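# Stack the 96-well plate from nest N1 onto rack K1

## Task

Pick up the 96-well plate sitting in plate nest N1 and set it fully seated on top of the plate already in stack rack K1, oriented so its well A1 lies directly above the lower plate's well A1 (A1 is the corner that is cut off). The lower plate has to remain lying flat in K1. The stack must hold on its own with no gripper support, and the robot must open its gripper and back away at the end.

## Robot and tools

Robot: two 7-joint arms, left_arm and right_arm, each carrying a two-finger parallel gripper with a 140 mm stroke. Each arm's root sits in the scene frame at left_arm (+0.011, +0.327, 0) m, quat_wxyz (+0.999, 0, 0, -0.045) and right_arm (+0.041, -0.304, 0) m, quat_wxyz (+1.000, 0, 0, +0.010). Scene frame: origin on the tabletop midway between the arms, +z up, +x out across the table, left_arm on the +y side. The arm names do not describe sides of a camera picture. Either arm may do the job; the idle one can be parked out of the way.

Gripper geometry: the fingers extend along the gripper's +z and close along its y. The reported end_effector_position is the point between the pads when shut; fingertips stick out about 33 mm past it when closed and 9 mm when wide open. Closing also pushes the tips roughly 24 mm further from the wrist, so leave that clearance above any surface. Reported hand positions can be off, more so when the arm is stretched far.

Tool execute_actions, argument actions: a list holding zero or one item. An empty list only returns the current state. A wait item is {"steps": N} with N up to 300 control steps (1/30 s each), counted from the previous result and including your reply time; it sends nothing new. A motion item is {"rows": [...], "steps": N} with 1 to 15 rows and N at most 15 (default 15). Each row is used for one step; if rows run out, the final row repeats. Optional pictures (boolean) controls whether camera images come back; by default they do. A call that is refused sends nothing to the robot.

Row layout: always one flat list of 20 numbers covering both arms, even if only one moves. First left_arm: 7 absolute joint target angles in radians (waist, shoulder, upper arm roll, elbow, forearm roll, wrist pitch, wrist roll, same order as printed in Joint positions), then gripper position, force_limit, speed. Then the same 10 for right_arm. The three gripper numbers each lie in [-1, 1]. To keep a gripper unchanged, resend its previous three values; a 0 is a real command, not a placeholder.

Joint ranges (rad): waist -2.744 to 2.744, shoulder -1.784 to 1.784, upper arm roll -2.901 to 2.901, elbow -3.042 to -0.152, forearm roll -2.807 to 2.807, wrist pitch 0.544 to 4.517, wrist roll -3.016 to 3.016. True ends may differ by up to 0.018 rad. A target more than 0.018 rad outside a range, and beyond the joint's current angle, gets the call refused. A target past the real end is clipped there and a "joint sent to its limit" line appears (possibly referring to an earlier action still running); absence of that line does not prove more travel is available.

Motion limits: each step the commanded angle is kept within a lead of the measured angle of 0.248 rad for the first four joints, 0.677 for forearm roll, 0.715 for wrist pitch and 1.54 for wrist roll. If targets would move the gripper more than 70 mm from where it is measured, all joints are scaled back. So distant targets take several calls. Between calls the arms keep heading to the last row sent until everything has nearly stopped or a step is HELD.

Gripper numbers: position +1 is fully open (140 mm), about -0.8 is where the pads touch, -1 closes until blocked. force_limit runs from about 14 N at -1, 60 N at 0, to 107 N at +1 (for parts up to 40 mm wide). speed gives pad gap rate: about 30 mm/s at -1, 140 at 0, 250 at +1. To grasp, command -1 and confirm object_status is 2. Status codes: 0 moving, 1 blocked while opening, 2 blocked while closing (holding), 3 reached target or pads met. Stopped fingers stay put until the position changes by at least 0.01 or the object slips; to squeeze harder while at 2, raise force_limit and switch position between -1 and -0.98. position_measured is in counts, 3 fully open to 230 pads together, not linear.

Results: a state line per arm with end_effector_position (m) and end_effector_quat_wxyz in the scene frame; Joint positions and Joint velocities per arm (rad, rad/s); gripper object_status and position_measured. "joint command not followed" means a clearance check altered joint targets; the rest of the row still ran. HELD marks steps where some or all of your row was not sent. MOTOR HOT warns of heating from holding loads; ignoring it leads to an OVER-TEMPERATURE FAULT and brakes.

Cameras: cam_left_wrist and cam_right_wrist, both 504x504 fisheye, arriving in that order. Intrinsics: cam_left_wrist K=[[329.42, 0, 249.094], [0, 330.408, 247.358], [0, 0, 1]], cam_right_wrist K=[[325.644, 0, 250.333], [0, 326.621, 247.717], [0, 0, 1]], D=[-0.03, 0, 0, 0], theta_max_deg=66.394. zoom_image takes camera (one of those names) and region [x0, y0, x1, y1] in image pixels from the top-left, at most 504 by 504, and returns a sharper crop of the latest image.

read_manual (section, default "licences") returns only licence text. finished_scene takes scene, the current scene's number; it is final, reports success, and opens the next task. Replying without any tool call stops everything.

Avoid: torque at a joint reaching its load limit (85 N m for the first four, 11 N m for the wrist three) or any external force of 85 N on the arm, tool or held part (weight included); either halts that arm for 10 s. Do not let the arms collide or press on each other. Do not drop, slam or knock anything, and never push an item off the table. Occasional brief tugs on held parts or pushes on loose ones can occur, so grip firmly and check the plate is still seated before releasing and retreating.

Each tool is called after "Call:" in YAML: its name, and indented under it one key for each argument.

## Session

Call:
execute_actions:
  actions: []

Scene clock: 0.00 s of 8400.00 s.
left_arm: end_effector_position=(+0.5640, +0.2628, +0.4204) position_measured=3 object_status=3 end_effector_quat_wxyz=(+0.005, +0.904, -0.428, +0.009) | right_arm: end_effector_position=(+0.4077, +0.0355, +0.2015) position_measured=3 object_status=3 end_effector_quat_wxyz=(+0.570, +0.753, +0.098, +0.314)
Joint positions: left_arm=[-0.004 -0.002 -0.012 -1.558 -0.015  1.568 -0.792] | right_arm=[ 1.27   0.615  0.025 -1.765 -0.954  1.24  -0.223]
Joint velocities: left_arm=[ 0.     0.    -0.    -0.001  0.    -0.     0.001] | right_arm=[ 0.002  0.001  0.    -0.001  0.001  0.001  0.   ]

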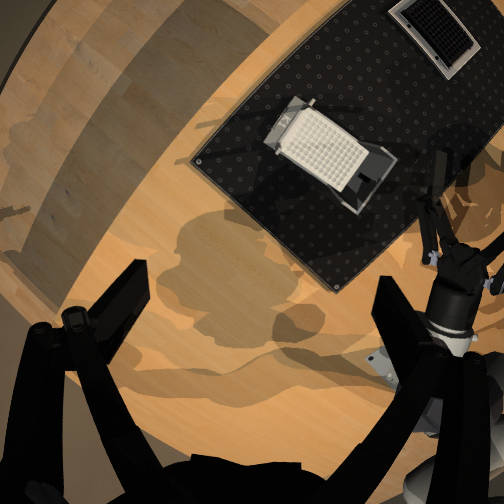

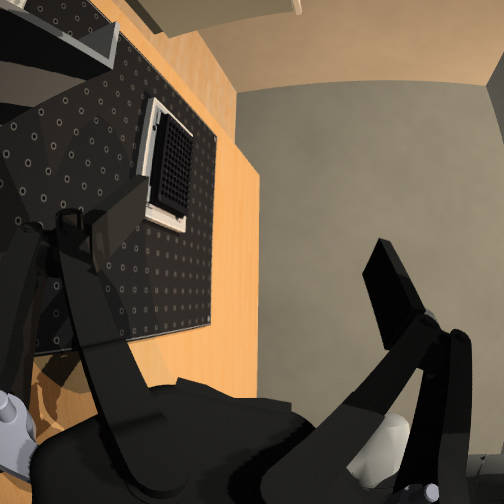

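Call:
zoom_image:
  camera: "cam_left_wrist"
  region: [255, 85, 405, 225]

Call:
zoom_image:
  camera: "cam_left_wrist"
  region: [380, 0, 490, 90]

Call:
zoom_image:
  camera: "cam_right_wrist"
  region: [110, 85, 250, 245]

Region (255, 85, 405, 225) of cam_left_wrist's 504x504 image, scaled by 3.360, with more detail than that image has; it fills the top 470 rows of this view, and the rest is white.

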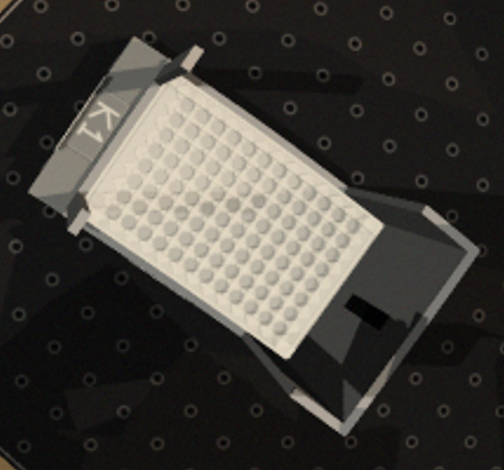

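Region (380, 0, 490, 90) of cam_left_wrist's 504x504 image, scaled by 4.582, with more detail than that image has; it fills the top 412 rows of this view, and the rest is white.

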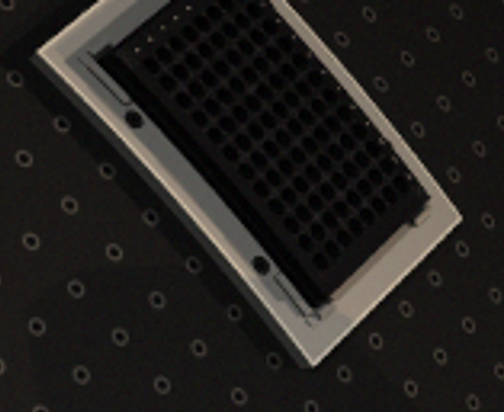

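Region (110, 85, 250, 245) of cam_right_wrist's 504x504 image, scaled by 3.150, with more detail than that image has; it fills the left 441 columns of this view, and the rest is white.

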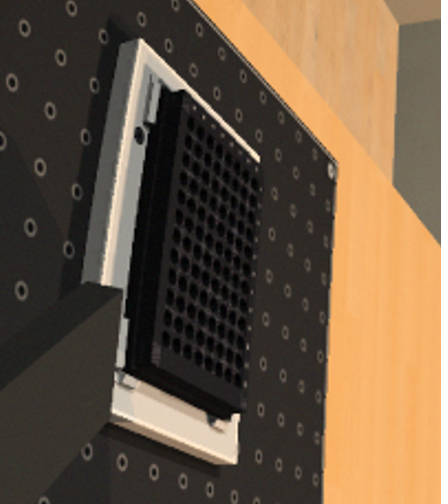

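Call:
zoom_image:
  camera: "cam_left_wrist"
  region: [268, 95, 338, 165]

Call:
zoom_image:
  camera: "cam_left_wrist"
  region: [315, 130, 385, 200]

Region (268, 95, 338, 165) of cam_left_wrist's 504x504 image, scaled by 7.200, with more detail than that image has.

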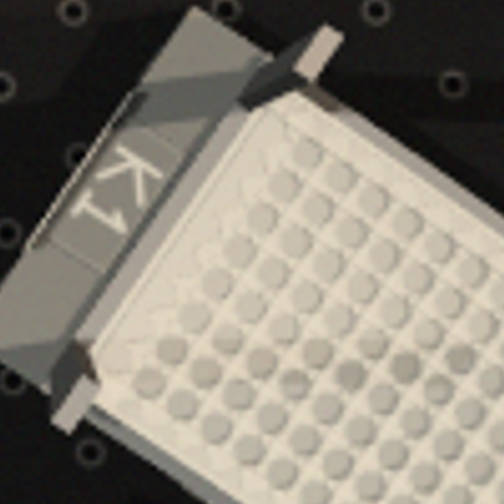

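Region (315, 130, 385, 200) of cam_left_wrist's 504x504 image, scaled by 7.200, with more detail than that image has.

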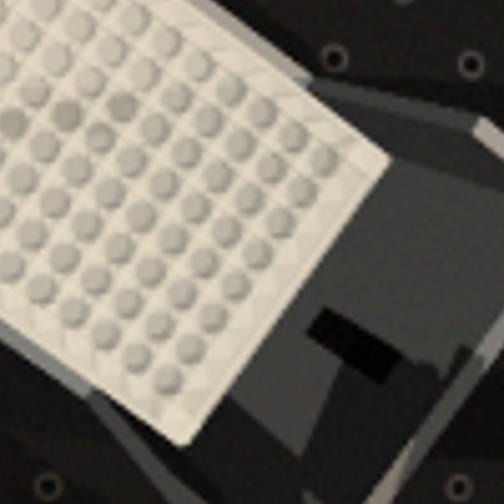

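Call:
zoom_image:
  camera: "cam_left_wrist"
  region: [50, 250, 170, 370]

Call:
zoom_image:
  camera: "cam_left_wrist"
  region: [350, 265, 470, 385]

Region (50, 250, 170, 370) of cam_left_wrist's 504x504 image, scaled by 4.200, with more detail than that image has.

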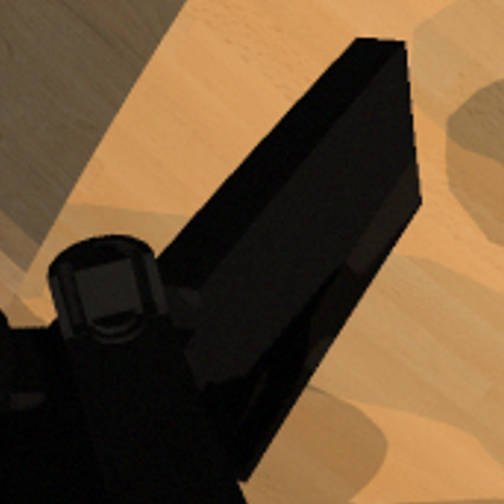

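Region (350, 265, 470, 385) of cam_left_wrist's 504x504 image, scaled by 4.200, with more detail than that image has.

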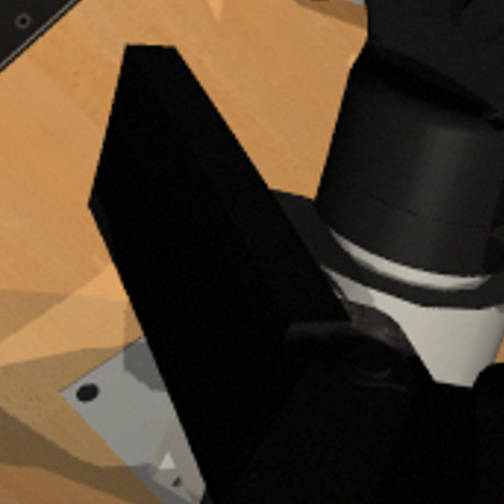

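Call:
zoom_image:
  camera: "cam_left_wrist"
  region: [395, 0, 455, 45]

Call:
zoom_image:
  camera: "cam_left_wrist"
  region: [425, 25, 485, 75]

Region (395, 0, 455, 45) of cam_left_wrist's 504x504 image, scaled by 8.400, with more detail than that image has; it fills the top 378 rows of this view, and the rest is white.

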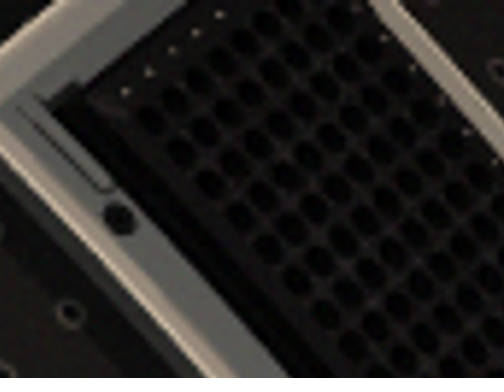

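Region (425, 25, 485, 75) of cam_left_wrist's 504x504 image, scaled by 8.400, with more detail than that image has.

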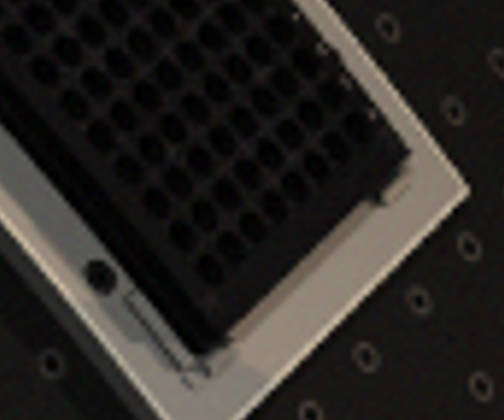

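Call:
execute_actions:
  actions:
    - {"rows":[[-0.004,-0.002,-0.011,-1.558,-0.014,1.568,-0.7938,0.45,0,-0.6,1.2686,0.6141,0.025,-1.765,-0.954,1.24,-0.223,1,0,0],[-0.004,-0.002,-0.010,-1.558,-0.013,1.568,-0.7990,0.45,0,-0.6,1.2646,0.6113,0.025,-1.765,-0.954,1.24,-0.223,1,0,0],[-0.004,-0.002,-0.009,-1.558,-0.012,1.568,-0.8076,0.45,0,-0.6,1.2579,0.6067,0.025,-1.765,-0.954,1.24,-0.223,1,0,0],[-0.004,-0.002,-0.008,-1.558,-0.011,1.568,-0.8193,0.45,0,-0.6,1.2487,0.6006,0.025,-1.765,-0.954,1.24,-0.223,1,0,0],[-0.004,-0.002,-0.007,-1.558,-0.010,1.568,-0.8341,0.45,0,-0.6,1.2371,0.5929,0.025,-1.765,-0.954,1.24,-0.223,1,0,0],[-0.004,-0.002,-0.006,-1.558,-0.009,1.568,-0.8517,0.45,0,-0.6,1.2232,0.5837,0.025,-1.765,-0.954,1.24,-0.223,1,0,0],[-0.004,-0.002,-0.005,-1.558,-0.008,1.568,-0.8721,0.45,0,-0.6,1.2071,0.5732,0.025,-1.765,-0.954,1.24,-0.223,1,0,0],[-0.004,-0.002,-0.004,-1.558,-0.007,1.568,-0.8951,0.45,0,-0.6,1.1889,0.5614,0.025,-1.765,-0.954,1.24,-0.223,1,0,0],[-0.004,-0.002,-0.003,-1.558,-0.006,1.568,-0.9205,0.45,0,-0.6,1.1685,0.5485,0.025,-1.765,-0.954,1.24,-0.223,1,0,0],[-0.004,-0.002,-0.002,-1.558,-0.005,1.568,-0.9482,0.45,0,-0.6,1.1463,0.5345,0.025,-1.765,-0.954,1.24,-0.223,1,0,0],[-0.004,-0.002,-0.001,-1.558,-0.004,1.568,-0.9781,0.45,0,-0.6,1.1222,0.5196,0.025,-1.765,-0.954,1.24,-0.223,1,0,0],[-0.004,-0.002,0,-1.558,-0.003,1.568,-1.0100,0.45,0,-0.6,1.0963,0.5038,0.025,-1.765,-0.954,1.24,-0.223,1,0,0],[-0.004,-0.002,0,-1.558,-0.002,1.5685,-1.0438,0.45,0,-0.6,1.0688,0.4872,0.025,-1.765,-0.954,1.24,-0.223,1,0,0],[-0.004,-0.002,0,-1.558,-0.001,1.5702,-1.0793,0.45,0,-0.6,1.0397,0.4699,0.025,-1.765,-0.954,1.24,-0.223,1,0,0],[-0.004,-0.002,0,-1.558,0,1.5728,-1.1164,0.45,0,-0.6,1.0091,0.4520,0.025,-1.765,-0.954,1.24,-0.223,1,0,0]],"steps":15}
  pictures: false

Call:
execute_actions:
  actions:
    - {"rows":[[-0.0048,-0.0012,0,-1.5578,0.001,1.5764,-1.1550,0.45,0,-0.6,0.9771,0.4337,0.025,-1.765,-0.954,1.24,-0.223,1,0,0],[-0.0071,0.0012,0,-1.5570,0.002,1.5809,-1.1948,0.45,0,-0.6,0.9438,0.4150,0.025,-1.765,-0.954,1.24,-0.223,1,0,0],[-0.0109,0.0051,0,-1.5558,0.003,1.5864,-1.2358,0.45,0,-0.6,0.9093,0.3960,0.025,-1.765,-0.954,1.24,-0.223,1,0,0],[-0.0161,0.0104,0,-1.5542,0.003,1.5926,-1.2778,0.45,0,-0.6,0.8737,0.3768,0.025,-1.765,-0.954,1.24,-0.223,1,0,0],[-0.0226,0.0170,0,-1.5521,0.003,1.5997,-1.3207,0.45,0,-0.6,0.8370,0.3575,0.025,-1.765,-0.954,1.24,-0.223,1,0,0],[-0.0304,0.0250,0,-1.5496,0.003,1.6075,-1.3643,0.45,0,-0.6,0.7995,0.3382,0.025,-1.765,-0.954,1.24,-0.223,1,0,0],[-0.0395,0.0343,0,-1.5467,0.003,1.6160,-1.4085,0.45,0,-0.6,0.7611,0.3190,0.025,-1.765,-0.954,1.24,-0.223,1,0,0],[-0.0496,0.0447,0,-1.5435,0.003,1.6252,-1.4531,0.45,0,-0.6,0.7219,0.3000,0.025,-1.765,-0.954,1.24,-0.223,1,0,0],[-0.0609,0.0562,0,-1.5399,0.003,1.6351,-1.4980,0.45,0,-0.6,0.6822,0.2813,0.025,-1.765,-0.954,1.24,-0.223,1,0,0],[-0.0732,0.0687,0,-1.5360,0.003,1.6455,-1.5430,0.45,0,-0.6,0.6418,0.2630,0.025,-1.765,-0.954,1.24,-0.223,1,0,0],[-0.0864,0.0823,0,-1.5318,0.003,1.6564,-1.5880,0.45,0,-0.6,0.6010,0.2451,0.025,-1.765,-0.954,1.24,-0.223,1,0,0],[-0.1005,0.0967,0,-1.5273,0.003,1.6678,-1.6329,0.45,0,-0.6,0.5598,0.2278,0.025,-1.765,-0.954,1.24,-0.223,1,0,0],[-0.1155,0.1120,0,-1.5225,0.003,1.6796,-1.6775,0.45,0,-0.6,0.5184,0.2112,0.025,-1.765,-0.954,1.24,-0.223,1,0,0],[-0.1312,0.1281,0,-1.5175,0.003,1.6919,-1.7217,0.45,0,-0.6,0.4767,0.1954,0.025,-1.765,-0.954,1.24,-0.223,1,0,0],[-0.1476,0.1449,0,-1.5123,0.003,1.7045,-1.7653,0.45,0,-0.6,0.4350,0.1805,0.025,-1.765,-0.954,1.24,-0.223,1,0,0]],"steps":15}
  pictures: false

Call:
execute_actions:
  actions:
    - {"rows":[[-0.1647,0.1623,0,-1.5069,0.003,1.7174,-1.8082,0.45,0,-0.6,0.3933,0.1665,0.025,-1.765,-0.954,1.24,-0.223,1,0,0],[-0.1823,0.1804,0,-1.5013,0.003,1.7306,-1.8502,0.45,0,-0.6,0.3516,0.1536,0.025,-1.765,-0.954,1.24,-0.223,1,0,0],[-0.2005,0.1989,0,-1.4955,0.003,1.7440,-1.8912,0.45,0,-0.6,0.3102,0.1418,0.025,-1.765,-0.954,1.24,-0.223,1,0,0],[-0.2191,0.2180,0,-1.4896,0.003,1.7576,-1.9310,0.45,0,-0.6,0.2690,0.1313,0.025,-1.765,-0.954,1.24,-0.223,1,0,0],[-0.2381,0.2374,0,-1.4836,0.003,1.7713,-1.9696,0.45,0,-0.6,0.2282,0.1221,0.025,-1.765,-0.954,1.24,-0.223,1,0,0],[-0.2574,0.2571,0,-1.4774,0.003,1.7851,-2.0067,0.45,0,-0.6,0.1878,0.1144,0.025,-1.765,-0.954,1.24,-0.223,1,0,0],[-0.2769,0.2771,0,-1.4712,0.003,1.7990,-2.0422,0.45,0,-0.6,0.1481,0.1083,0.025,-1.765,-0.954,1.24,-0.223,1,0,0],[-0.2967,0.2973,0,-1.4649,0.003,1.8129,-2.0760,0.45,0,-0.6,0.1089,0.1037,0.025,-1.765,-0.954,1.24,-0.223,1,0,0],[-0.3166,0.3176,0,-1.4586,0.003,1.8267,-2.1079,0.45,0,-0.6,0.0705,0.1009,0.025,-1.765,-0.954,1.24,-0.223,1,0,0],[-0.3365,0.3380,0,-1.4523,0.003,1.8404,-2.1378,0.45,0,-0.6,0.0330,0.1,0.025,-1.765,-0.954,1.24,-0.223,1,0,0],[-0.3564,0.3584,0,-1.4459,0.003,1.8540,-2.1655,0.45,0,-0.6,-0.0037,0.1,0.025,-1.765,-0.954,1.24,-0.223,1,0,0],[-0.3763,0.3787,0,-1.4396,0.003,1.8674,-2.1909,0.45,0,-0.6,-0.0393,0.1,0.025,-1.765,-0.954,1.24,-0.223,1,0,0],[-0.3961,0.3989,0,-1.4333,0.003,1.8806,-2.2139,0.45,0,-0.6,-0.0738,0.1,0.025,-1.765,-0.954,1.24,-0.223,1,0,0],[-0.4156,0.4189,0,-1.4271,0.003,1.8935,-2.2343,0.45,0,-0.6,-0.1071,0.1,0.025,-1.765,-0.954,1.24,-0.223,1,0,0],[-0.4349,0.4386,0,-1.4209,0.003,1.9061,-2.2519,0.45,0,-0.6,-0.1391,0.1,0.025,-1.765,-0.954,1.24,-0.223,1,0,0]],"steps":15}
  pictures: false

Call:
execute_actions:
  actions:
    - {"rows":[[-0.4539,0.4580,0,-1.4149,0.003,1.9184,-2.2667,0.45,0,-0.6,-0.1697,0.1,0.025,-1.765,-0.954,1.24,-0.223,1,0,0],[-0.4725,0.4771,0,-1.4090,0.003,1.9302,-2.2784,0.45,0,-0.6,-0.1988,0.1,0.025,-1.765,-0.954,1.24,-0.223,1,0,0],[-0.4907,0.4956,0,-1.4032,0.003,1.9416,-2.2870,0.45,0,-0.6,-0.2263,0.1,0.025,-1.765,-0.954,1.24,-0.223,1,0,0],[-0.5083,0.5137,0,-1.3976,0.003,1.9525,-2.2922,0.45,0,-0.6,-0.2522,0.1,0.025,-1.765,-0.954,1.24,-0.223,1,0,0],[-0.5254,0.5311,0,-1.3922,0.003,1.9629,-2.294,0.45,0,-0.6,-0.2763,0.1,0.025,-1.765,-0.954,1.24,-0.223,1,0,0],[-0.5418,0.5479,0,-1.3870,0.003,1.9728,-2.294,0.45,0,-0.6,-0.2985,0.1,0.025,-1.765,-0.954,1.24,-0.223,1,0,0],[-0.5575,0.5640,0,-1.3820,0.003,1.9820,-2.294,0.45,0,-0.6,-0.3189,0.1,0.025,-1.765,-0.954,1.24,-0.223,1,0,0],[-0.5725,0.5793,0,-1.3772,0.003,1.9905,-2.294,0.45,0,-0.6,-0.3371,0.1,0.025,-1.765,-0.954,1.24,-0.223,1,0,0],[-0.5866,0.5937,0,-1.3727,0.003,1.9983,-2.294,0.45,0,-0.6,-0.3532,0.1,0.025,-1.765,-0.954,1.24,-0.223,1,0,0],[-0.5998,0.6073,0,-1.3685,0.003,2.0054,-2.294,0.45,0,-0.6,-0.3671,0.1,0.025,-1.765,-0.954,1.24,-0.223,1,0,0],[-0.6121,0.6198,0,-1.3646,0.003,2.0116,-2.294,0.45,0,-0.6,-0.3787,0.1,0.025,-1.765,-0.954,1.24,-0.223,1,0,0],[-0.6234,0.6313,0,-1.3610,0.003,2.0171,-2.294,0.45,0,-0.6,-0.3879,0.1,0.025,-1.765,-0.954,1.24,-0.223,1,0,0],[-0.6335,0.6417,0,-1.3578,0.003,2.0216,-2.294,0.45,0,-0.6,-0.3946,0.1,0.025,-1.765,-0.954,1.24,-0.223,1,0,0],[-0.6426,0.6510,0,-1.3549,0.003,2.0252,-2.294,0.45,0,-0.6,-0.3986,0.1,0.025,-1.765,-0.954,1.24,-0.223,1,0,0],[-0.6504,0.6590,0,-1.3524,0.003,2.0278,-2.294,0.45,0,-0.6,-0.4,0.1,0.025,-1.765,-0.954,1.24,-0.223,1,0,0]],"steps":15}
  pictures: false

Call:
execute_actions:
  actions:
    - {"rows":[[-0.6569,0.6656,0,-1.3503,0.003,2.0295,-2.294,0.45,0,-0.6,-0.4,0.1,0.025,-1.765,-0.954,1.24,-0.223,1,0,0],[-0.6621,0.6709,0,-1.3487,0.003,2.030,-2.294,0.45,0,-0.6,-0.4,0.1,0.025,-1.765,-0.954,1.24,-0.223,1,0,0],[-0.6659,0.6748,0,-1.3475,0.003,2.030,-2.294,0.45,0,-0.6,-0.4,0.1,0.025,-1.765,-0.954,1.24,-0.223,1,0,0],[-0.6682,0.6772,0,-1.3467,0.003,2.030,-2.294,0.45,0,-0.6,-0.4,0.1,0.025,-1.765,-0.954,1.24,-0.223,1,0,0],[-0.669,0.678,0,-1.3465,0.003,2.030,-2.294,0.45,0,-0.6,-0.4,0.1,0.025,-1.765,-0.954,1.24,-0.223,1,0,0]],"steps":15}
  pictures: false

Call:
execute_actions:
  actions:
    - {"steps":15}

Scene clock: 120.50 s of 8400.00 s.
left_arm: end_effector_position=(+0.5649, +0.2710, +0.4203) position_measured=58 object_status=0 end_effector_quat_wxyz=(+0.001, +0.931, -0.364, +0.007) | right_arm: end_effector_position=(+0.4704, -0.0278, +0.2536) position_measured=3 object_status=3 end_effector_quat_wxyz=(+0.555, +0.783, -0.003, +0.279)
Joint positions: left_arm=[-0.004 -0.002 -0.002 -1.558 -0.006  1.569 -0.922] | right_arm=[ 1.077  0.494  0.03  -1.765 -0.954  1.241 -0.223]
Joint velocities: left_arm=[ 0.001 -0.     0.01  -0.001  0.028  0.009 -0.619] | right_arm=[-0.817 -0.505 -0.037  0.     0.001 -0.001  0.   ]
Steps of this call (steps 1 to 90: nothing new was sent; then 117.00 s passed at rest; steps 91 to 105: all 15 steps of this action). Readings (joint positions | what the end effector reports):
91: left_arm=[-0.004 -0.002 -0.012 -1.558 -0.015 1.568 -0.792] | right_arm=[1.270 0.615 0.025 -1.765 -0.954 1.240 -0.223] | left_arm position_measured=3 object_status=0 | right_arm position_measured=3 object_status=3
92: left_arm=[-0.004 -0.002 -0.012 -1.558 -0.015 1.568 -0.792] | right_arm=[1.270 0.615 0.025 -1.765 -0.954 1.240 -0.223] | left_arm position_measured=6 object_status=0 | right_arm position_measured=3 object_status=3
94: left_arm=[-0.004 -0.002 -0.011 -1.558 -0.015 1.568 -0.795] | right_arm=[1.265 0.613 0.026 -1.765 -0.954 1.240 -0.223] | left_arm position_measured=14 object_status=0 | right_arm position_measured=3 object_status=3
98: left_arm=[-0.004 -0.002 -0.008 -1.558 -0.013 1.568 -0.816] | right_arm=[1.228 0.589 0.029 -1.765 -0.954 1.240 -0.223] | left_arm position_measured=30 object_status=0 | right_arm position_measured=3 object_status=3
105: the state above

Scene clock: 121.00 s of 8400.00 s.
left_arm: end_effector_position=(+0.5989, +0.2094, +0.3822) position_measured=72 object_status=3 end_effector_quat_wxyz=(-0.000, +0.984, -0.178, +0.012) | right_arm: end_effector_position=(+0.5559, -0.2828, +0.3738) position_measured=3 object_status=3 end_effector_quat_wxyz=(+0.526, +0.777, -0.286, +0.192)
Joint positions: left_arm=[-0.109  0.106  0.003 -1.523  0.     1.653 -1.409] | right_arm=[ 0.546  0.226  0.025 -1.765 -0.954  1.241 -0.223]
Joint velocities: left_arm=[-0.438  0.466 -0.012  0.134 -0.001  0.309 -1.154] | right_arm=[-1.116 -0.46  -0.048  0.    -0.001 -0.001  0.001]
Steps of this call (steps 1 to 15: all 15 steps of this action). Readings (joint positions | what the end effector reports):
1: left_arm=[-0.004 -0.002 -0.002 -1.558 -0.005 1.569 -0.945] | right_arm=[1.048 0.477 0.030 -1.765 -0.954 1.241 -0.223] | left_arm position_measured=62 object_status=0 | right_arm position_measured=3 object_status=3
2: left_arm=[-0.004 -0.002 -0.001 -1.558 -0.004 1.571 -0.969] | right_arm=[1.018 0.459 0.030 -1.765 -0.954 1.241 -0.223] | left_arm position_measured=66 object_status=0 | right_arm position_measured=3 object_status=3
4: left_arm=[-0.007 0.000 -0.000 -1.557 -0.002 1.576 -1.023] | right_arm=[0.953 0.422 0.029 -1.765 -0.954 1.241 -0.223] | left_arm position_measured=72 object_status=0 | right_arm position_measured=3 object_status=3
8: left_arm=[-0.027 0.021 0.002 -1.549 -0.000 1.594 -1.148] | right_arm=[0.810 0.346 0.027 -1.765 -0.954 1.241 -0.223] | left_arm position_measured=72 object_status=0 | right_arm position_measured=3 object_status=3
15: the state above

Scene clock: 121.50 s of 8400.00 s.
left_arm: end_effector_position=(+0.6166, +0.0138, +0.2574) position_measured=72 object_status=3 end_effector_quat_wxyz=(+0.002, +0.999, -0.038, +0.006) | right_arm: end_effector_position=(+0.4685, -0.5788, +0.4284) position_measured=3 object_status=3 end_effector_quat_wxyz=(+0.529, +0.653, -0.538, +0.069)
Joint positions: left_arm=[-0.388  0.393  0.002 -1.436  0.001  1.842 -1.972] | right_arm=[-0.056  0.103  0.024 -1.765 -0.954  1.241 -0.223]
Joint velocities: left_arm=[-0.581  0.601 -0.021  0.175  0.     0.39  -0.902] | right_arm=[-1.106 -0.006 -0.075 -0.001 -0.001 -0.    -0.   ]
Steps of this call (steps 1 to 15: all 15 steps of this action). Readings (joint positions | what the end effector reports):
1: left_arm=[-0.125 0.122 0.003 -1.518 0.001 1.664 -1.449] | right_arm=[0.508 0.211 0.025 -1.765 -0.954 1.241 -0.223] | left_arm position_measured=72 object_status=3 | right_arm position_measured=3 object_status=3
2: left_arm=[-0.141 0.139 0.003 -1.513 0.001 1.675 -1.489] | right_arm=[0.469 0.197 0.025 -1.765 -0.954 1.241 -0.223] | left_arm position_measured=72 object_status=3 | right_arm position_measured=3 object_status=3
4: left_arm=[-0.175 0.175 0.003 -1.502 0.001 1.699 -1.569] | right_arm=[0.391 0.170 0.025 -1.765 -0.954 1.241 -0.223] | left_arm position_measured=72 object_status=3 | right_arm position_measured=3 object_status=3
8: left_arm=[-0.249 0.251 0.003 -1.479 0.001 1.749 -1.727] | right_arm=[0.230 0.128 0.025 -1.765 -0.954 1.241 -0.223] | left_arm position_measured=72 object_status=3 | right_arm position_measured=3 object_status=3
15: the state above

Scene clock: 122.00 s of 8400.00 s.
left_arm: end_effector_position=(+0.5541, -0.1524, +0.1328) position_measured=72 object_status=3 end_effector_quat_wxyz=(-0.002, +0.999, -0.035, -0.003) | right_arm: end_effector_position=(+0.3541, -0.7043, +0.4289) position_measured=3 object_status=3 end_effector_quat_wxyz=(-0.533, -0.554, +0.639, +0.020)
Joint positions: left_arm=[-0.631  0.639 -0.002 -1.363  0.001  1.996 -2.224] | right_arm=[-0.389  0.102  0.02  -1.765 -0.954  1.241 -0.223]
Joint velocities: left_arm=[-0.303  0.305 -0.011  0.084  0.001  0.179 -0.207] | right_arm=[-0.182 -0.002  0.001 -0.001 -0.002 -0.     0.001]
Steps of this call (steps 1 to 15: all 15 steps of this action). Readings (joint positions | what the end effector reports):
1: left_arm=[-0.408 0.413 0.001 -1.430 0.001 1.855 -2.001] | right_arm=[-0.093 0.103 0.022 -1.765 -0.954 1.241 -0.223] | left_arm position_measured=72 object_status=3 | right_arm position_measured=3 object_status=3
2: left_arm=[-0.427 0.433 0.001 -1.424 0.001 1.868 -2.029] | right_arm=[-0.127 0.103 0.022 -1.765 -0.954 1.241 -0.223] | left_arm position_measured=72 object_status=3 | right_arm position_measured=3 object_status=3
4: left_arm=[-0.465 0.472 0.001 -1.412 0.001 1.892 -2.078] | right_arm=[-0.189 0.103 0.021 -1.765 -0.954 1.241 -0.223] | left_arm position_measured=72 object_status=3 | right_arm position_measured=3 object_status=3
8: left_arm=[-0.536 0.543 -0.000 -1.391 0.001 1.938 -2.152] | right_arm=[-0.290 0.102 0.021 -1.765 -0.954 1.241 -0.223] | left_arm position_measured=72 object_status=3 | right_arm position_measured=3 object_status=3
15: the state above

Scene clock: 122.50 s of 8400.00 s.
left_arm: end_effector_position=(+0.5398, -0.1783, +0.1131) position_measured=72 object_status=3 end_effector_quat_wxyz=(-0.001, +1.000, -0.029, -0.001) | right_arm: end_effector_position=(+0.3512, -0.7065, +0.4289) position_measured=3 object_status=3 end_effector_quat_wxyz=(-0.533, -0.552, +0.641, +0.022)
Joint positions: left_arm=[-0.67   0.679 -0.002 -1.348  0.001  2.025 -2.275] | right_arm=[-0.399  0.102  0.023 -1.765 -0.954  1.241 -0.223]
Joint velocities: left_arm=[ 0.001 -0.     0.001  0.002  0.001  0.011 -0.041] | right_arm=[-0.    -0.001  0.001  0.     0.     0.    -0.001]
Steps of this call (steps 1 to 15: all 15 steps of this action). Readings (joint positions | what the end effector reports):
1: left_arm=[-0.640 0.649 -0.002 -1.360 0.001 2.001 -2.231] | right_arm=[-0.394 0.102 0.020 -1.765 -0.954 1.241 -0.223] | left_arm position_measured=72 object_status=3 | right_arm position_measured=3 object_status=3
2: left_arm=[-0.648 0.657 -0.002 -1.358 0.001 2.006 -2.236] | right_arm=[-0.396 0.102 0.020 -1.765 -0.954 1.241 -0.223] | left_arm position_measured=72 object_status=3 | right_arm position_measured=3 object_status=3
4: left_arm=[-0.661 0.670 -0.003 -1.354 0.001 2.013 -2.246] | right_arm=[-0.398 0.102 0.021 -1.765 -0.954 1.241 -0.223] | left_arm position_measured=72 object_status=3 | right_arm position_measured=3 object_status=3
8: left_arm=[-0.670 0.679 -0.003 -1.352 0.001 2.020 -2.261] | right_arm=[-0.399 0.102 0.023 -1.765 -0.954 1.241 -0.223] | left_arm position_measured=72 object_status=3 | right_arm position_measured=3 object_status=3
15: the state above

Scene clock: 123.00 s of 8400.00 s.
left_arm: end_effector_position=(+0.5402, -0.1787, +0.1133) position_measured=72 object_status=3 end_effector_quat_wxyz=(+0.000, +1.000, -0.024, -0.000) | right_arm: end_effector_position=(+0.3513, -0.7065, +0.4289) position_measured=3 object_status=3 end_effector_quat_wxyz=(-0.533, -0.552, +0.641, +0.022)
Joint positions: left_arm=[-0.67   0.679 -0.001 -1.348  0.001  2.027 -2.284] | right_arm=[-0.399  0.102  0.023 -1.765 -0.954  1.241 -0.223]
Joint velocities: left_arm=[ 0.     0.     0.     0.001  0.     0.002 -0.007] | right_arm=[-0.001  0.    -0.    -0.    -0.    -0.    -0.001]
Steps of this call (steps 1 to 15: the robot went on to your last target). Readings (joint positions | what the end effector reports):
1: left_arm=[-0.670 0.679 -0.002 -1.348 0.001 2.026 -2.276] | right_arm=[-0.399 0.102 0.023 -1.765 -0.954 1.241 -0.223] | left_arm position_measured=72 object_status=3 | right_arm position_measured=3 object_status=3
2: left_arm=[-0.670 0.679 -0.002 -1.348 0.001 2.026 -2.277] | right_arm=[-0.399 0.102 0.023 -1.765 -0.954 1.241 -0.223] | left_arm position_measured=72 object_status=3 | right_arm position_measured=3 object_status=3
4: left_arm=[-0.670 0.679 -0.002 -1.348 0.001 2.026 -2.279] | right_arm=[-0.399 0.102 0.023 -1.765 -0.954 1.241 -0.223] | left_arm position_measured=72 object_status=3 | right_arm position_measured=3 object_status=3
8: left_arm=[-0.670 0.679 -0.002 -1.348 0.001 2.027 -2.282] | right_arm=[-0.399 0.102 0.023 -1.765 -0.954 1.241 -0.223] | left_arm position_measured=72 object_status=3 | right_arm position_measured=3 object_status=3
15: the state above
All arms were judged still, so your last target was given up. Only a new action makes them travel on or press farther. Fingers that are still opening or closing keep moving.

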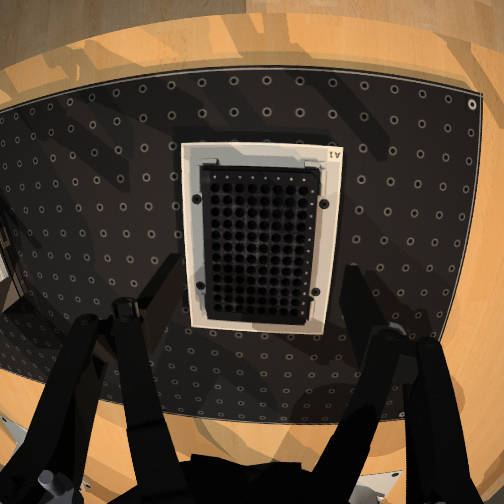

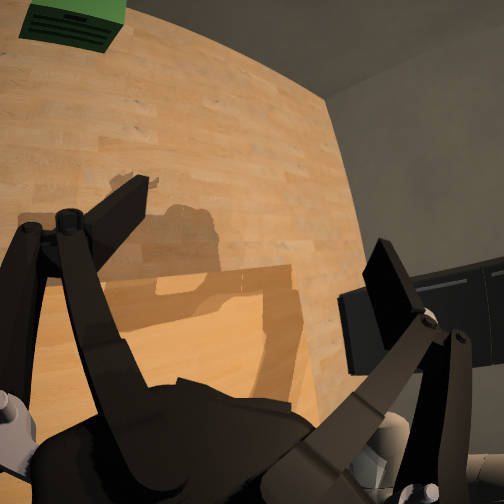

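Call:
execute_actions:
  actions: []

Call:
zoom_image:
  camera: "cam_left_wrist"
  region: [190, 150, 340, 240]

Call:
zoom_image:
  camera: "cam_left_wrist"
  region: [190, 250, 340, 340]

Scene clock: 127.77 s of 8400.00 s.
left_arm: end_effector_position=(+0.5403, -0.1787, +0.1134) position_measured=72 object_status=3 end_effector_quat_wxyz=(+0.000, +1.000, -0.023, -0.000) | right_arm: end_effector_position=(+0.3513, -0.7064, +0.4289) position_measured=3 object_status=3 end_effector_quat_wxyz=(-0.533, -0.552, +0.641, +0.022)
Joint positions: left_arm=[-0.67   0.679 -0.001 -1.348  0.001  2.027 -2.287] | right_arm=[-0.399  0.101  0.023 -1.765 -0.954  1.241 -0.223]
Joint velocities: left_arm=[-0.     0.     0.     0.    -0.     0.    -0.001] | right_arm=[-0.    -0.    -0.    -0.     0.001 -0.     0.001]
Steps of this call (steps 1 to 90: nothing new was sent; then 1.77 s passed at rest). Readings (joint positions | what the end effector reports):
1: left_arm=[-0.670 0.679 -0.001 -1.348 0.001 2.027 -2.285] | right_arm=[-0.399 0.102 0.023 -1.765 -0.954 1.241 -0.223] | left_arm position_measured=72 object_status=3 | right_arm position_measured=3 object_status=3
2: left_arm=[-0.670 0.679 -0.001 -1.348 0.001 2.027 -2.285] | right_arm=[-0.399 0.102 0.023 -1.765 -0.954 1.241 -0.223] | left_arm position_measured=72 object_status=3 | right_arm position_measured=3 object_status=3
4: left_arm=[-0.670 0.679 -0.001 -1.348 0.001 2.027 -2.285] | right_arm=[-0.399 0.102 0.023 -1.765 -0.954 1.241 -0.223] | left_arm position_measured=72 object_status=3 | right_arm position_measured=3 object_status=3
8: left_arm=[-0.670 0.679 -0.001 -1.348 0.001 2.027 -2.286] | right_arm=[-0.399 0.102 0.023 -1.765 -0.954 1.241 -0.223] | left_arm position_measured=72 object_status=3 | right_arm position_measured=3 object_status=3
90: the state above

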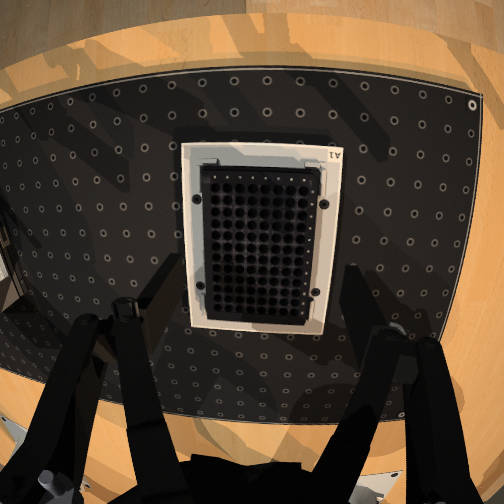

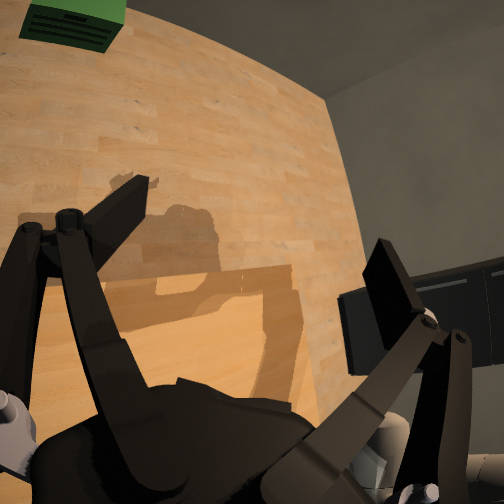

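Region (190, 150, 340, 240) of cam_left_wrist's 504x504 image, scaled by 3.360, with more detail than that image has; it fills the top 302 rows of this view, and the rest is white.

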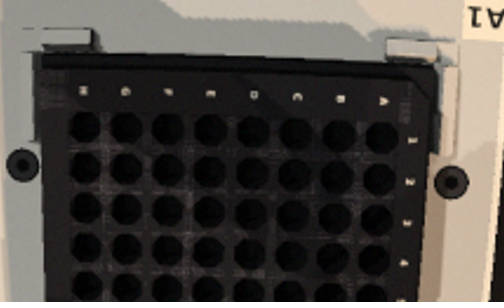

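Region (190, 250, 340, 340) of cam_left_wrist's 504x504 image, scaled by 3.360, with more detail than that image has; it fills the top 302 rows of this view, and the rest is white.

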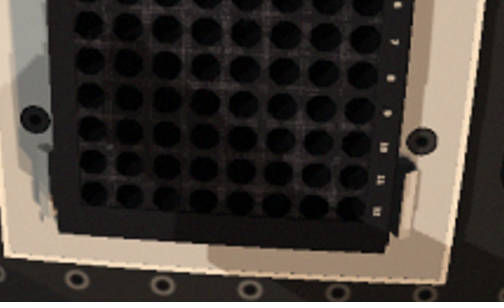

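Call:
execute_actions:
  actions:
    - {"rows":[[-0.6686,0.6802,0,-1.3495,0.003,2.030,-2.310,0.45,0,-0.6,-0.4,0.1,0.025,-1.765,-0.954,1.24,-0.223,1,0,0],[-0.6682,0.6807,0,-1.3514,0.003,2.0355,-2.325,0.45,0,-0.6,-0.4,0.1,0.025,-1.765,-0.954,1.24,-0.223,1,0,0],[-0.6678,0.6815,0,-1.3530,0.003,2.0416,-2.333,0.45,0,-0.6,-0.4,0.1,0.025,-1.765,-0.954,1.24,-0.223,1,0,0],[-0.6674,0.6825,0,-1.3552,0.003,2.0481,-2.335,0.45,0,-0.6,-0.4,0.1,0.025,-1.765,-0.954,1.24,-0.223,1,0,0],[-0.6670,0.6838,0,-1.3578,0.003,2.0551,-2.335,0.45,0,-0.6,-0.4,0.1,0.025,-1.765,-0.954,1.24,-0.223,1,0,0],[-0.6666,0.6853,0,-1.3609,0.003,2.0623,-2.333,0.45,0,-0.6,-0.4,0.1,0.025,-1.765,-0.954,1.24,-0.223,1,0,0],[-0.6662,0.6870,0,-1.3644,0.003,2.0697,-2.329,0.45,0,-0.6,-0.4,0.1,0.025,-1.765,-0.954,1.24,-0.223,1,0,0],[-0.6658,0.6889,0,-1.3681,0.003,2.0772,-2.325,0.45,0,-0.6,-0.4,0.1,0.025,-1.765,-0.954,1.24,-0.223,1,0,0],[-0.6658,0.6908,0,-1.3721,0.003,2.0847,-2.321,0.45,0,-0.6,-0.4,0.1,0.025,-1.765,-0.954,1.24,-0.223,1,0,0],[-0.6658,0.6929,0,-1.3763,0.003,2.0922,-2.318,0.45,0,-0.6,-0.4,0.1,0.025,-1.765,-0.954,1.24,-0.223,1,0,0],[-0.6658,0.6950,0,-1.3806,0.003,2.0995,-2.317,0.45,0,-0.6,-0.4,0.1,0.025,-1.765,-0.954,1.24,-0.223,1,0,0],[-0.6658,0.6971,0,-1.3850,0.003,2.1066,-2.317,0.45,0,-0.6,-0.4,0.1,0.025,-1.765,-0.954,1.24,-0.223,1,0,0],[-0.6658,0.6992,0,-1.3893,0.003,2.1133,-2.317,0.45,0,-0.6,-0.4,0.1,0.025,-1.765,-0.954,1.24,-0.223,1,0,0],[-0.6658,0.7013,0,-1.3936,0.003,2.1196,-2.317,0.45,0,-0.6,-0.4,0.1,0.025,-1.765,-0.954,1.24,-0.223,1,0,0],[-0.6658,0.7034,0,-1.3978,0.003,2.1253,-2.317,0.45,0,-0.6,-0.4,0.1,0.025,-1.765,-0.954,1.24,-0.223,1,0,0]],"steps":15}
  pictures: false

Call:
execute_actions:
  actions:
    - {"rows":[[-0.6658,0.7053,0,-1.4018,0.003,2.1304,-2.317,0.45,0,-0.6,-0.4,0.1,0.025,-1.765,-0.954,1.24,-0.223,1,0,0],[-0.6658,0.7072,0,-1.4055,0.003,2.1349,-2.317,0.45,0,-0.6,-0.4,0.1,0.025,-1.765,-0.954,1.24,-0.223,1,0,0],[-0.6658,0.7089,0,-1.4090,0.003,2.1385,-2.317,0.45,0,-0.6,-0.4,0.1,0.025,-1.765,-0.954,1.24,-0.223,1,0,0],[-0.6658,0.7104,0,-1.4121,0.003,2.1413,-2.317,0.45,0,-0.6,-0.4,0.1,0.025,-1.765,-0.954,1.24,-0.223,1,0,0],[-0.6658,0.7117,0,-1.4147,0.003,2.1430,-2.317,0.45,0,-0.6,-0.4,0.1,0.025,-1.765,-0.954,1.24,-0.223,1,0,0],[-0.6658,0.7127,0,-1.4169,0.003,2.1437,-2.317,0.45,0,-0.6,-0.4,0.1,0.025,-1.765,-0.954,1.24,-0.223,1,0,0],[-0.6658,0.7135,0,-1.4185,0.003,2.1433,-2.317,0.45,0,-0.6,-0.4,0.1,0.025,-1.765,-0.954,1.24,-0.223,1,0,0],[-0.6658,0.7140,0,-1.4195,0.003,2.1416,-2.317,0.45,0,-0.6,-0.4,0.1,0.025,-1.765,-0.954,1.24,-0.223,1,0,0],[-0.6658,0.7142,0,-1.4199,0.003,2.1386,-2.317,0.45,0,-0.6,-0.4,0.1,0.025,-1.765,-0.954,1.24,-0.223,1,0,0],[-0.6658,0.7142,0,-1.4199,0.003,2.1341,-2.317,0.45,0,-0.6,-0.4,0.1,0.025,-1.765,-0.954,1.24,-0.223,1,0,0]],"steps":13}

Call:
execute_actions:
  actions:
    - {"rows":[[-0.6658,0.7142,0,-1.4199,0.003,2.1341,-2.317,-1,0,-0.6,-0.4,0.1,0.025,-1.765,-0.954,1.24,-0.223,1,0,0]],"steps":15}

Scene clock: 248.27 s of 8400.00 s.
left_arm: end_effector_position=(+0.5424, -0.1776, +0.0887) position_measured=72 object_status=3 end_effector_quat_wxyz=(+0.004, +1.000, -0.011, +0.004) | right_arm: end_effector_position=(+0.3513, -0.7064, +0.4290) position_measured=3 object_status=3 end_effector_quat_wxyz=(-0.533, -0.552, +0.641, +0.022)
Joint positions: left_arm=[-0.667  0.697 -0.001 -1.386  0.001  2.093 -2.309] | right_arm=[-0.399  0.101  0.023 -1.765 -0.954  1.241 -0.223]
Joint velocities: left_arm=[ 0.     0.073  0.001 -0.126 -0.002  0.176 -0.005] | right_arm=[-0.001 -0.    -0.     0.001 -0.001  0.     0.001]
Steps of this call (steps 1 to 90: nothing new was sent; then 117.00 s passed at rest; steps 91 to 105: all 15 steps of this action). Readings (joint positions | what the end effector reports):
91: left_arm=[-0.670 0.679 -0.001 -1.348 0.001 2.027 -2.288] | right_arm=[-0.399 0.101 0.023 -1.765 -0.954 1.241 -0.223] | left_arm position_measured=72 object_status=3 | right_arm position_measured=3 object_status=3
92: left_arm=[-0.670 0.679 -0.001 -1.348 0.001 2.028 -2.291] | right_arm=[-0.399 0.101 0.023 -1.765 -0.954 1.241 -0.223] | left_arm position_measured=72 object_status=3 | right_arm position_measured=3 object_status=3
94: left_arm=[-0.670 0.679 -0.001 -1.350 0.001 2.032 -2.298] | right_arm=[-0.399 0.101 0.023 -1.765 -0.954 1.241 -0.223] | left_arm position_measured=72 object_status=3 | right_arm position_measured=3 object_status=3
98: left_arm=[-0.669 0.682 -0.001 -1.358 0.001 2.050 -2.307] | right_arm=[-0.399 0.101 0.023 -1.765 -0.954 1.241 -0.223] | left_arm position_measured=72 object_status=3 | right_arm position_measured=3 object_status=3
105: the state above

Scene clock: 248.70 s of 8400.00 s.
left_arm: end_effector_position=(+0.5374, -0.1727, +0.0640) position_measured=72 object_status=3 end_effector_quat_wxyz=(-0.001, +1.000, -0.010, -0.001) | right_arm: end_effector_position=(+0.3514, -0.7064, +0.4290) position_measured=3 object_status=3 end_effector_quat_wxyz=(-0.533, -0.552, +0.641, +0.022)
Joint positions: left_arm=[-0.667  0.715 -0.001 -1.418  0.001  2.13  -2.309] | right_arm=[-0.399  0.101  0.023 -1.765 -0.954  1.241 -0.223]
Joint velocities: left_arm=[ 0.    -0.001 -0.001  0.     0.001  0.005 -0.002] | right_arm=[-0.     0.    -0.001  0.001 -0.001  0.    -0.   ]
Steps of this call (steps 1 to 13: all 13 steps of this action). Readings (joint positions | what the end effector reports):
1: left_arm=[-0.667 0.699 -0.001 -1.390 0.001 2.099 -2.309] | right_arm=[-0.399 0.101 0.023 -1.765 -0.954 1.241 -0.223] | left_arm position_measured=72 object_status=3 | right_arm position_measured=3 object_status=3
2: left_arm=[-0.667 0.701 -0.001 -1.395 0.001 2.105 -2.309] | right_arm=[-0.399 0.101 0.023 -1.765 -0.954 1.241 -0.223] | left_arm position_measured=72 object_status=3 | right_arm position_measured=3 object_status=3
4: left_arm=[-0.667 0.706 -0.001 -1.402 0.001 2.115 -2.309] | right_arm=[-0.399 0.101 0.023 -1.765 -0.954 1.241 -0.223] | left_arm position_measured=72 object_status=3 | right_arm position_measured=3 object_status=3
8: left_arm=[-0.667 0.712 -0.001 -1.414 0.001 2.128 -2.309] | right_arm=[-0.399 0.101 0.023 -1.765 -0.954 1.241 -0.223] | left_arm position_measured=72 object_status=3 | right_arm position_measured=3 object_status=3
13: the state above

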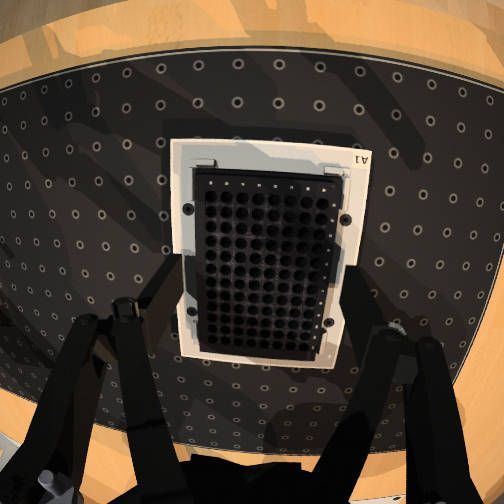

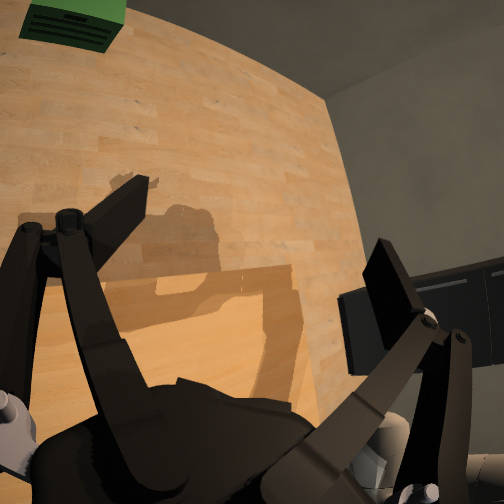

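Scene clock: 249.20 s of 8400.00 s.
left_arm: end_effector_position=(+0.5381, -0.1728, +0.0651) position_measured=110 object_status=0 end_effector_quat_wxyz=(-0.000, +1.000, -0.010, -0.000) | right_arm: end_effector_position=(+0.3514, -0.7064, +0.4290) position_measured=3 object_status=3 end_effector_quat_wxyz=(-0.533, -0.552, +0.641, +0.022)
Joint positions: left_arm=[-0.667  0.713 -0.001 -1.418  0.001  2.131 -2.31 ] | right_arm=[-0.399  0.101  0.023 -1.765 -0.954  1.241 -0.223]
Joint velocities: left_arm=[ 0.002 -0.     0.001 -0.    -0.002 -0.    -0.   ] | right_arm=[-0.002 -0.    -0.     0.    -0.001  0.    -0.   ]
Steps of this call (steps 1 to 15: all 15 steps of this action). Readings (joint positions | what the end effector reports):
1: left_arm=[-0.667 0.715 -0.001 -1.418 0.001 2.131 -2.310] | right_arm=[-0.399 0.101 0.023 -1.765 -0.954 1.241 -0.223] | left_arm position_measured=72 object_status=0 | right_arm position_measured=3 object_status=3
2: left_arm=[-0.667 0.715 -0.001 -1.418 0.001 2.131 -2.310] | right_arm=[-0.399 0.101 0.023 -1.765 -0.954 1.241 -0.223] | left_arm position_measured=75 object_status=0 | right_arm position_measured=3 object_status=3
4: left_arm=[-0.667 0.715 -0.001 -1.418 0.001 2.131 -2.310] | right_arm=[-0.399 0.101 0.023 -1.765 -0.954 1.241 -0.223] | left_arm position_measured=83 object_status=0 | right_arm position_measured=3 object_status=3
8: left_arm=[-0.667 0.714 -0.001 -1.418 0.001 2.131 -2.310] | right_arm=[-0.399 0.101 0.023 -1.765 -0.954 1.241 -0.223] | left_arm position_measured=99 object_status=0 | right_arm position_measured=3 object_status=3
15: the state above

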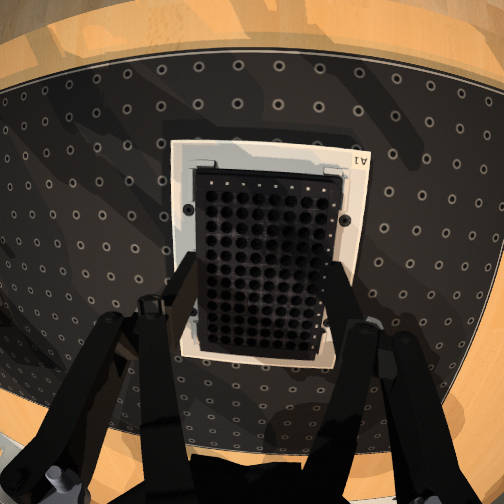

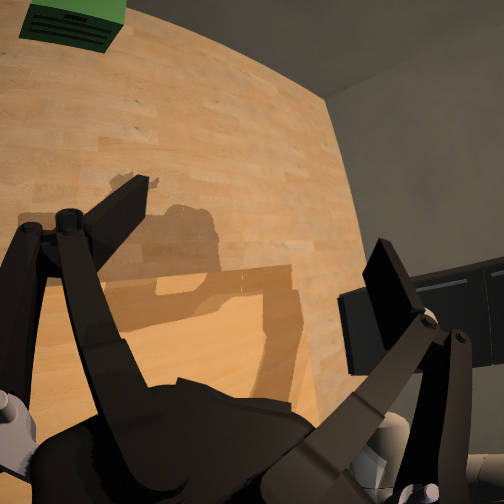

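Call:
zoom_image:
  camera: "cam_left_wrist"
  region: [185, 155, 355, 255]

Call:
zoom_image:
  camera: "cam_left_wrist"
  region: [185, 275, 355, 375]

Region (185, 155, 355, 255) of cam_left_wrist's 504x504 image, scaled by 2.965, with more detail than that image has; it fills the top 296 rows of this view, and the rest is white.

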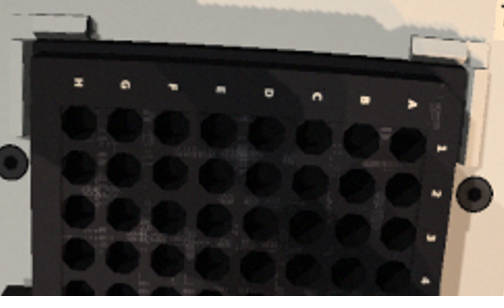

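Region (185, 275, 355, 375) of cam_left_wrist's 504x504 image, scaled by 2.965, with more detail than that image has; it fills the top 296 rows of this view, and the rest is white.

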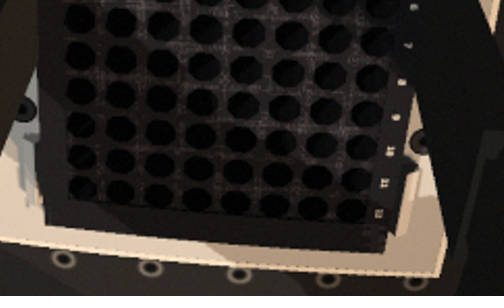

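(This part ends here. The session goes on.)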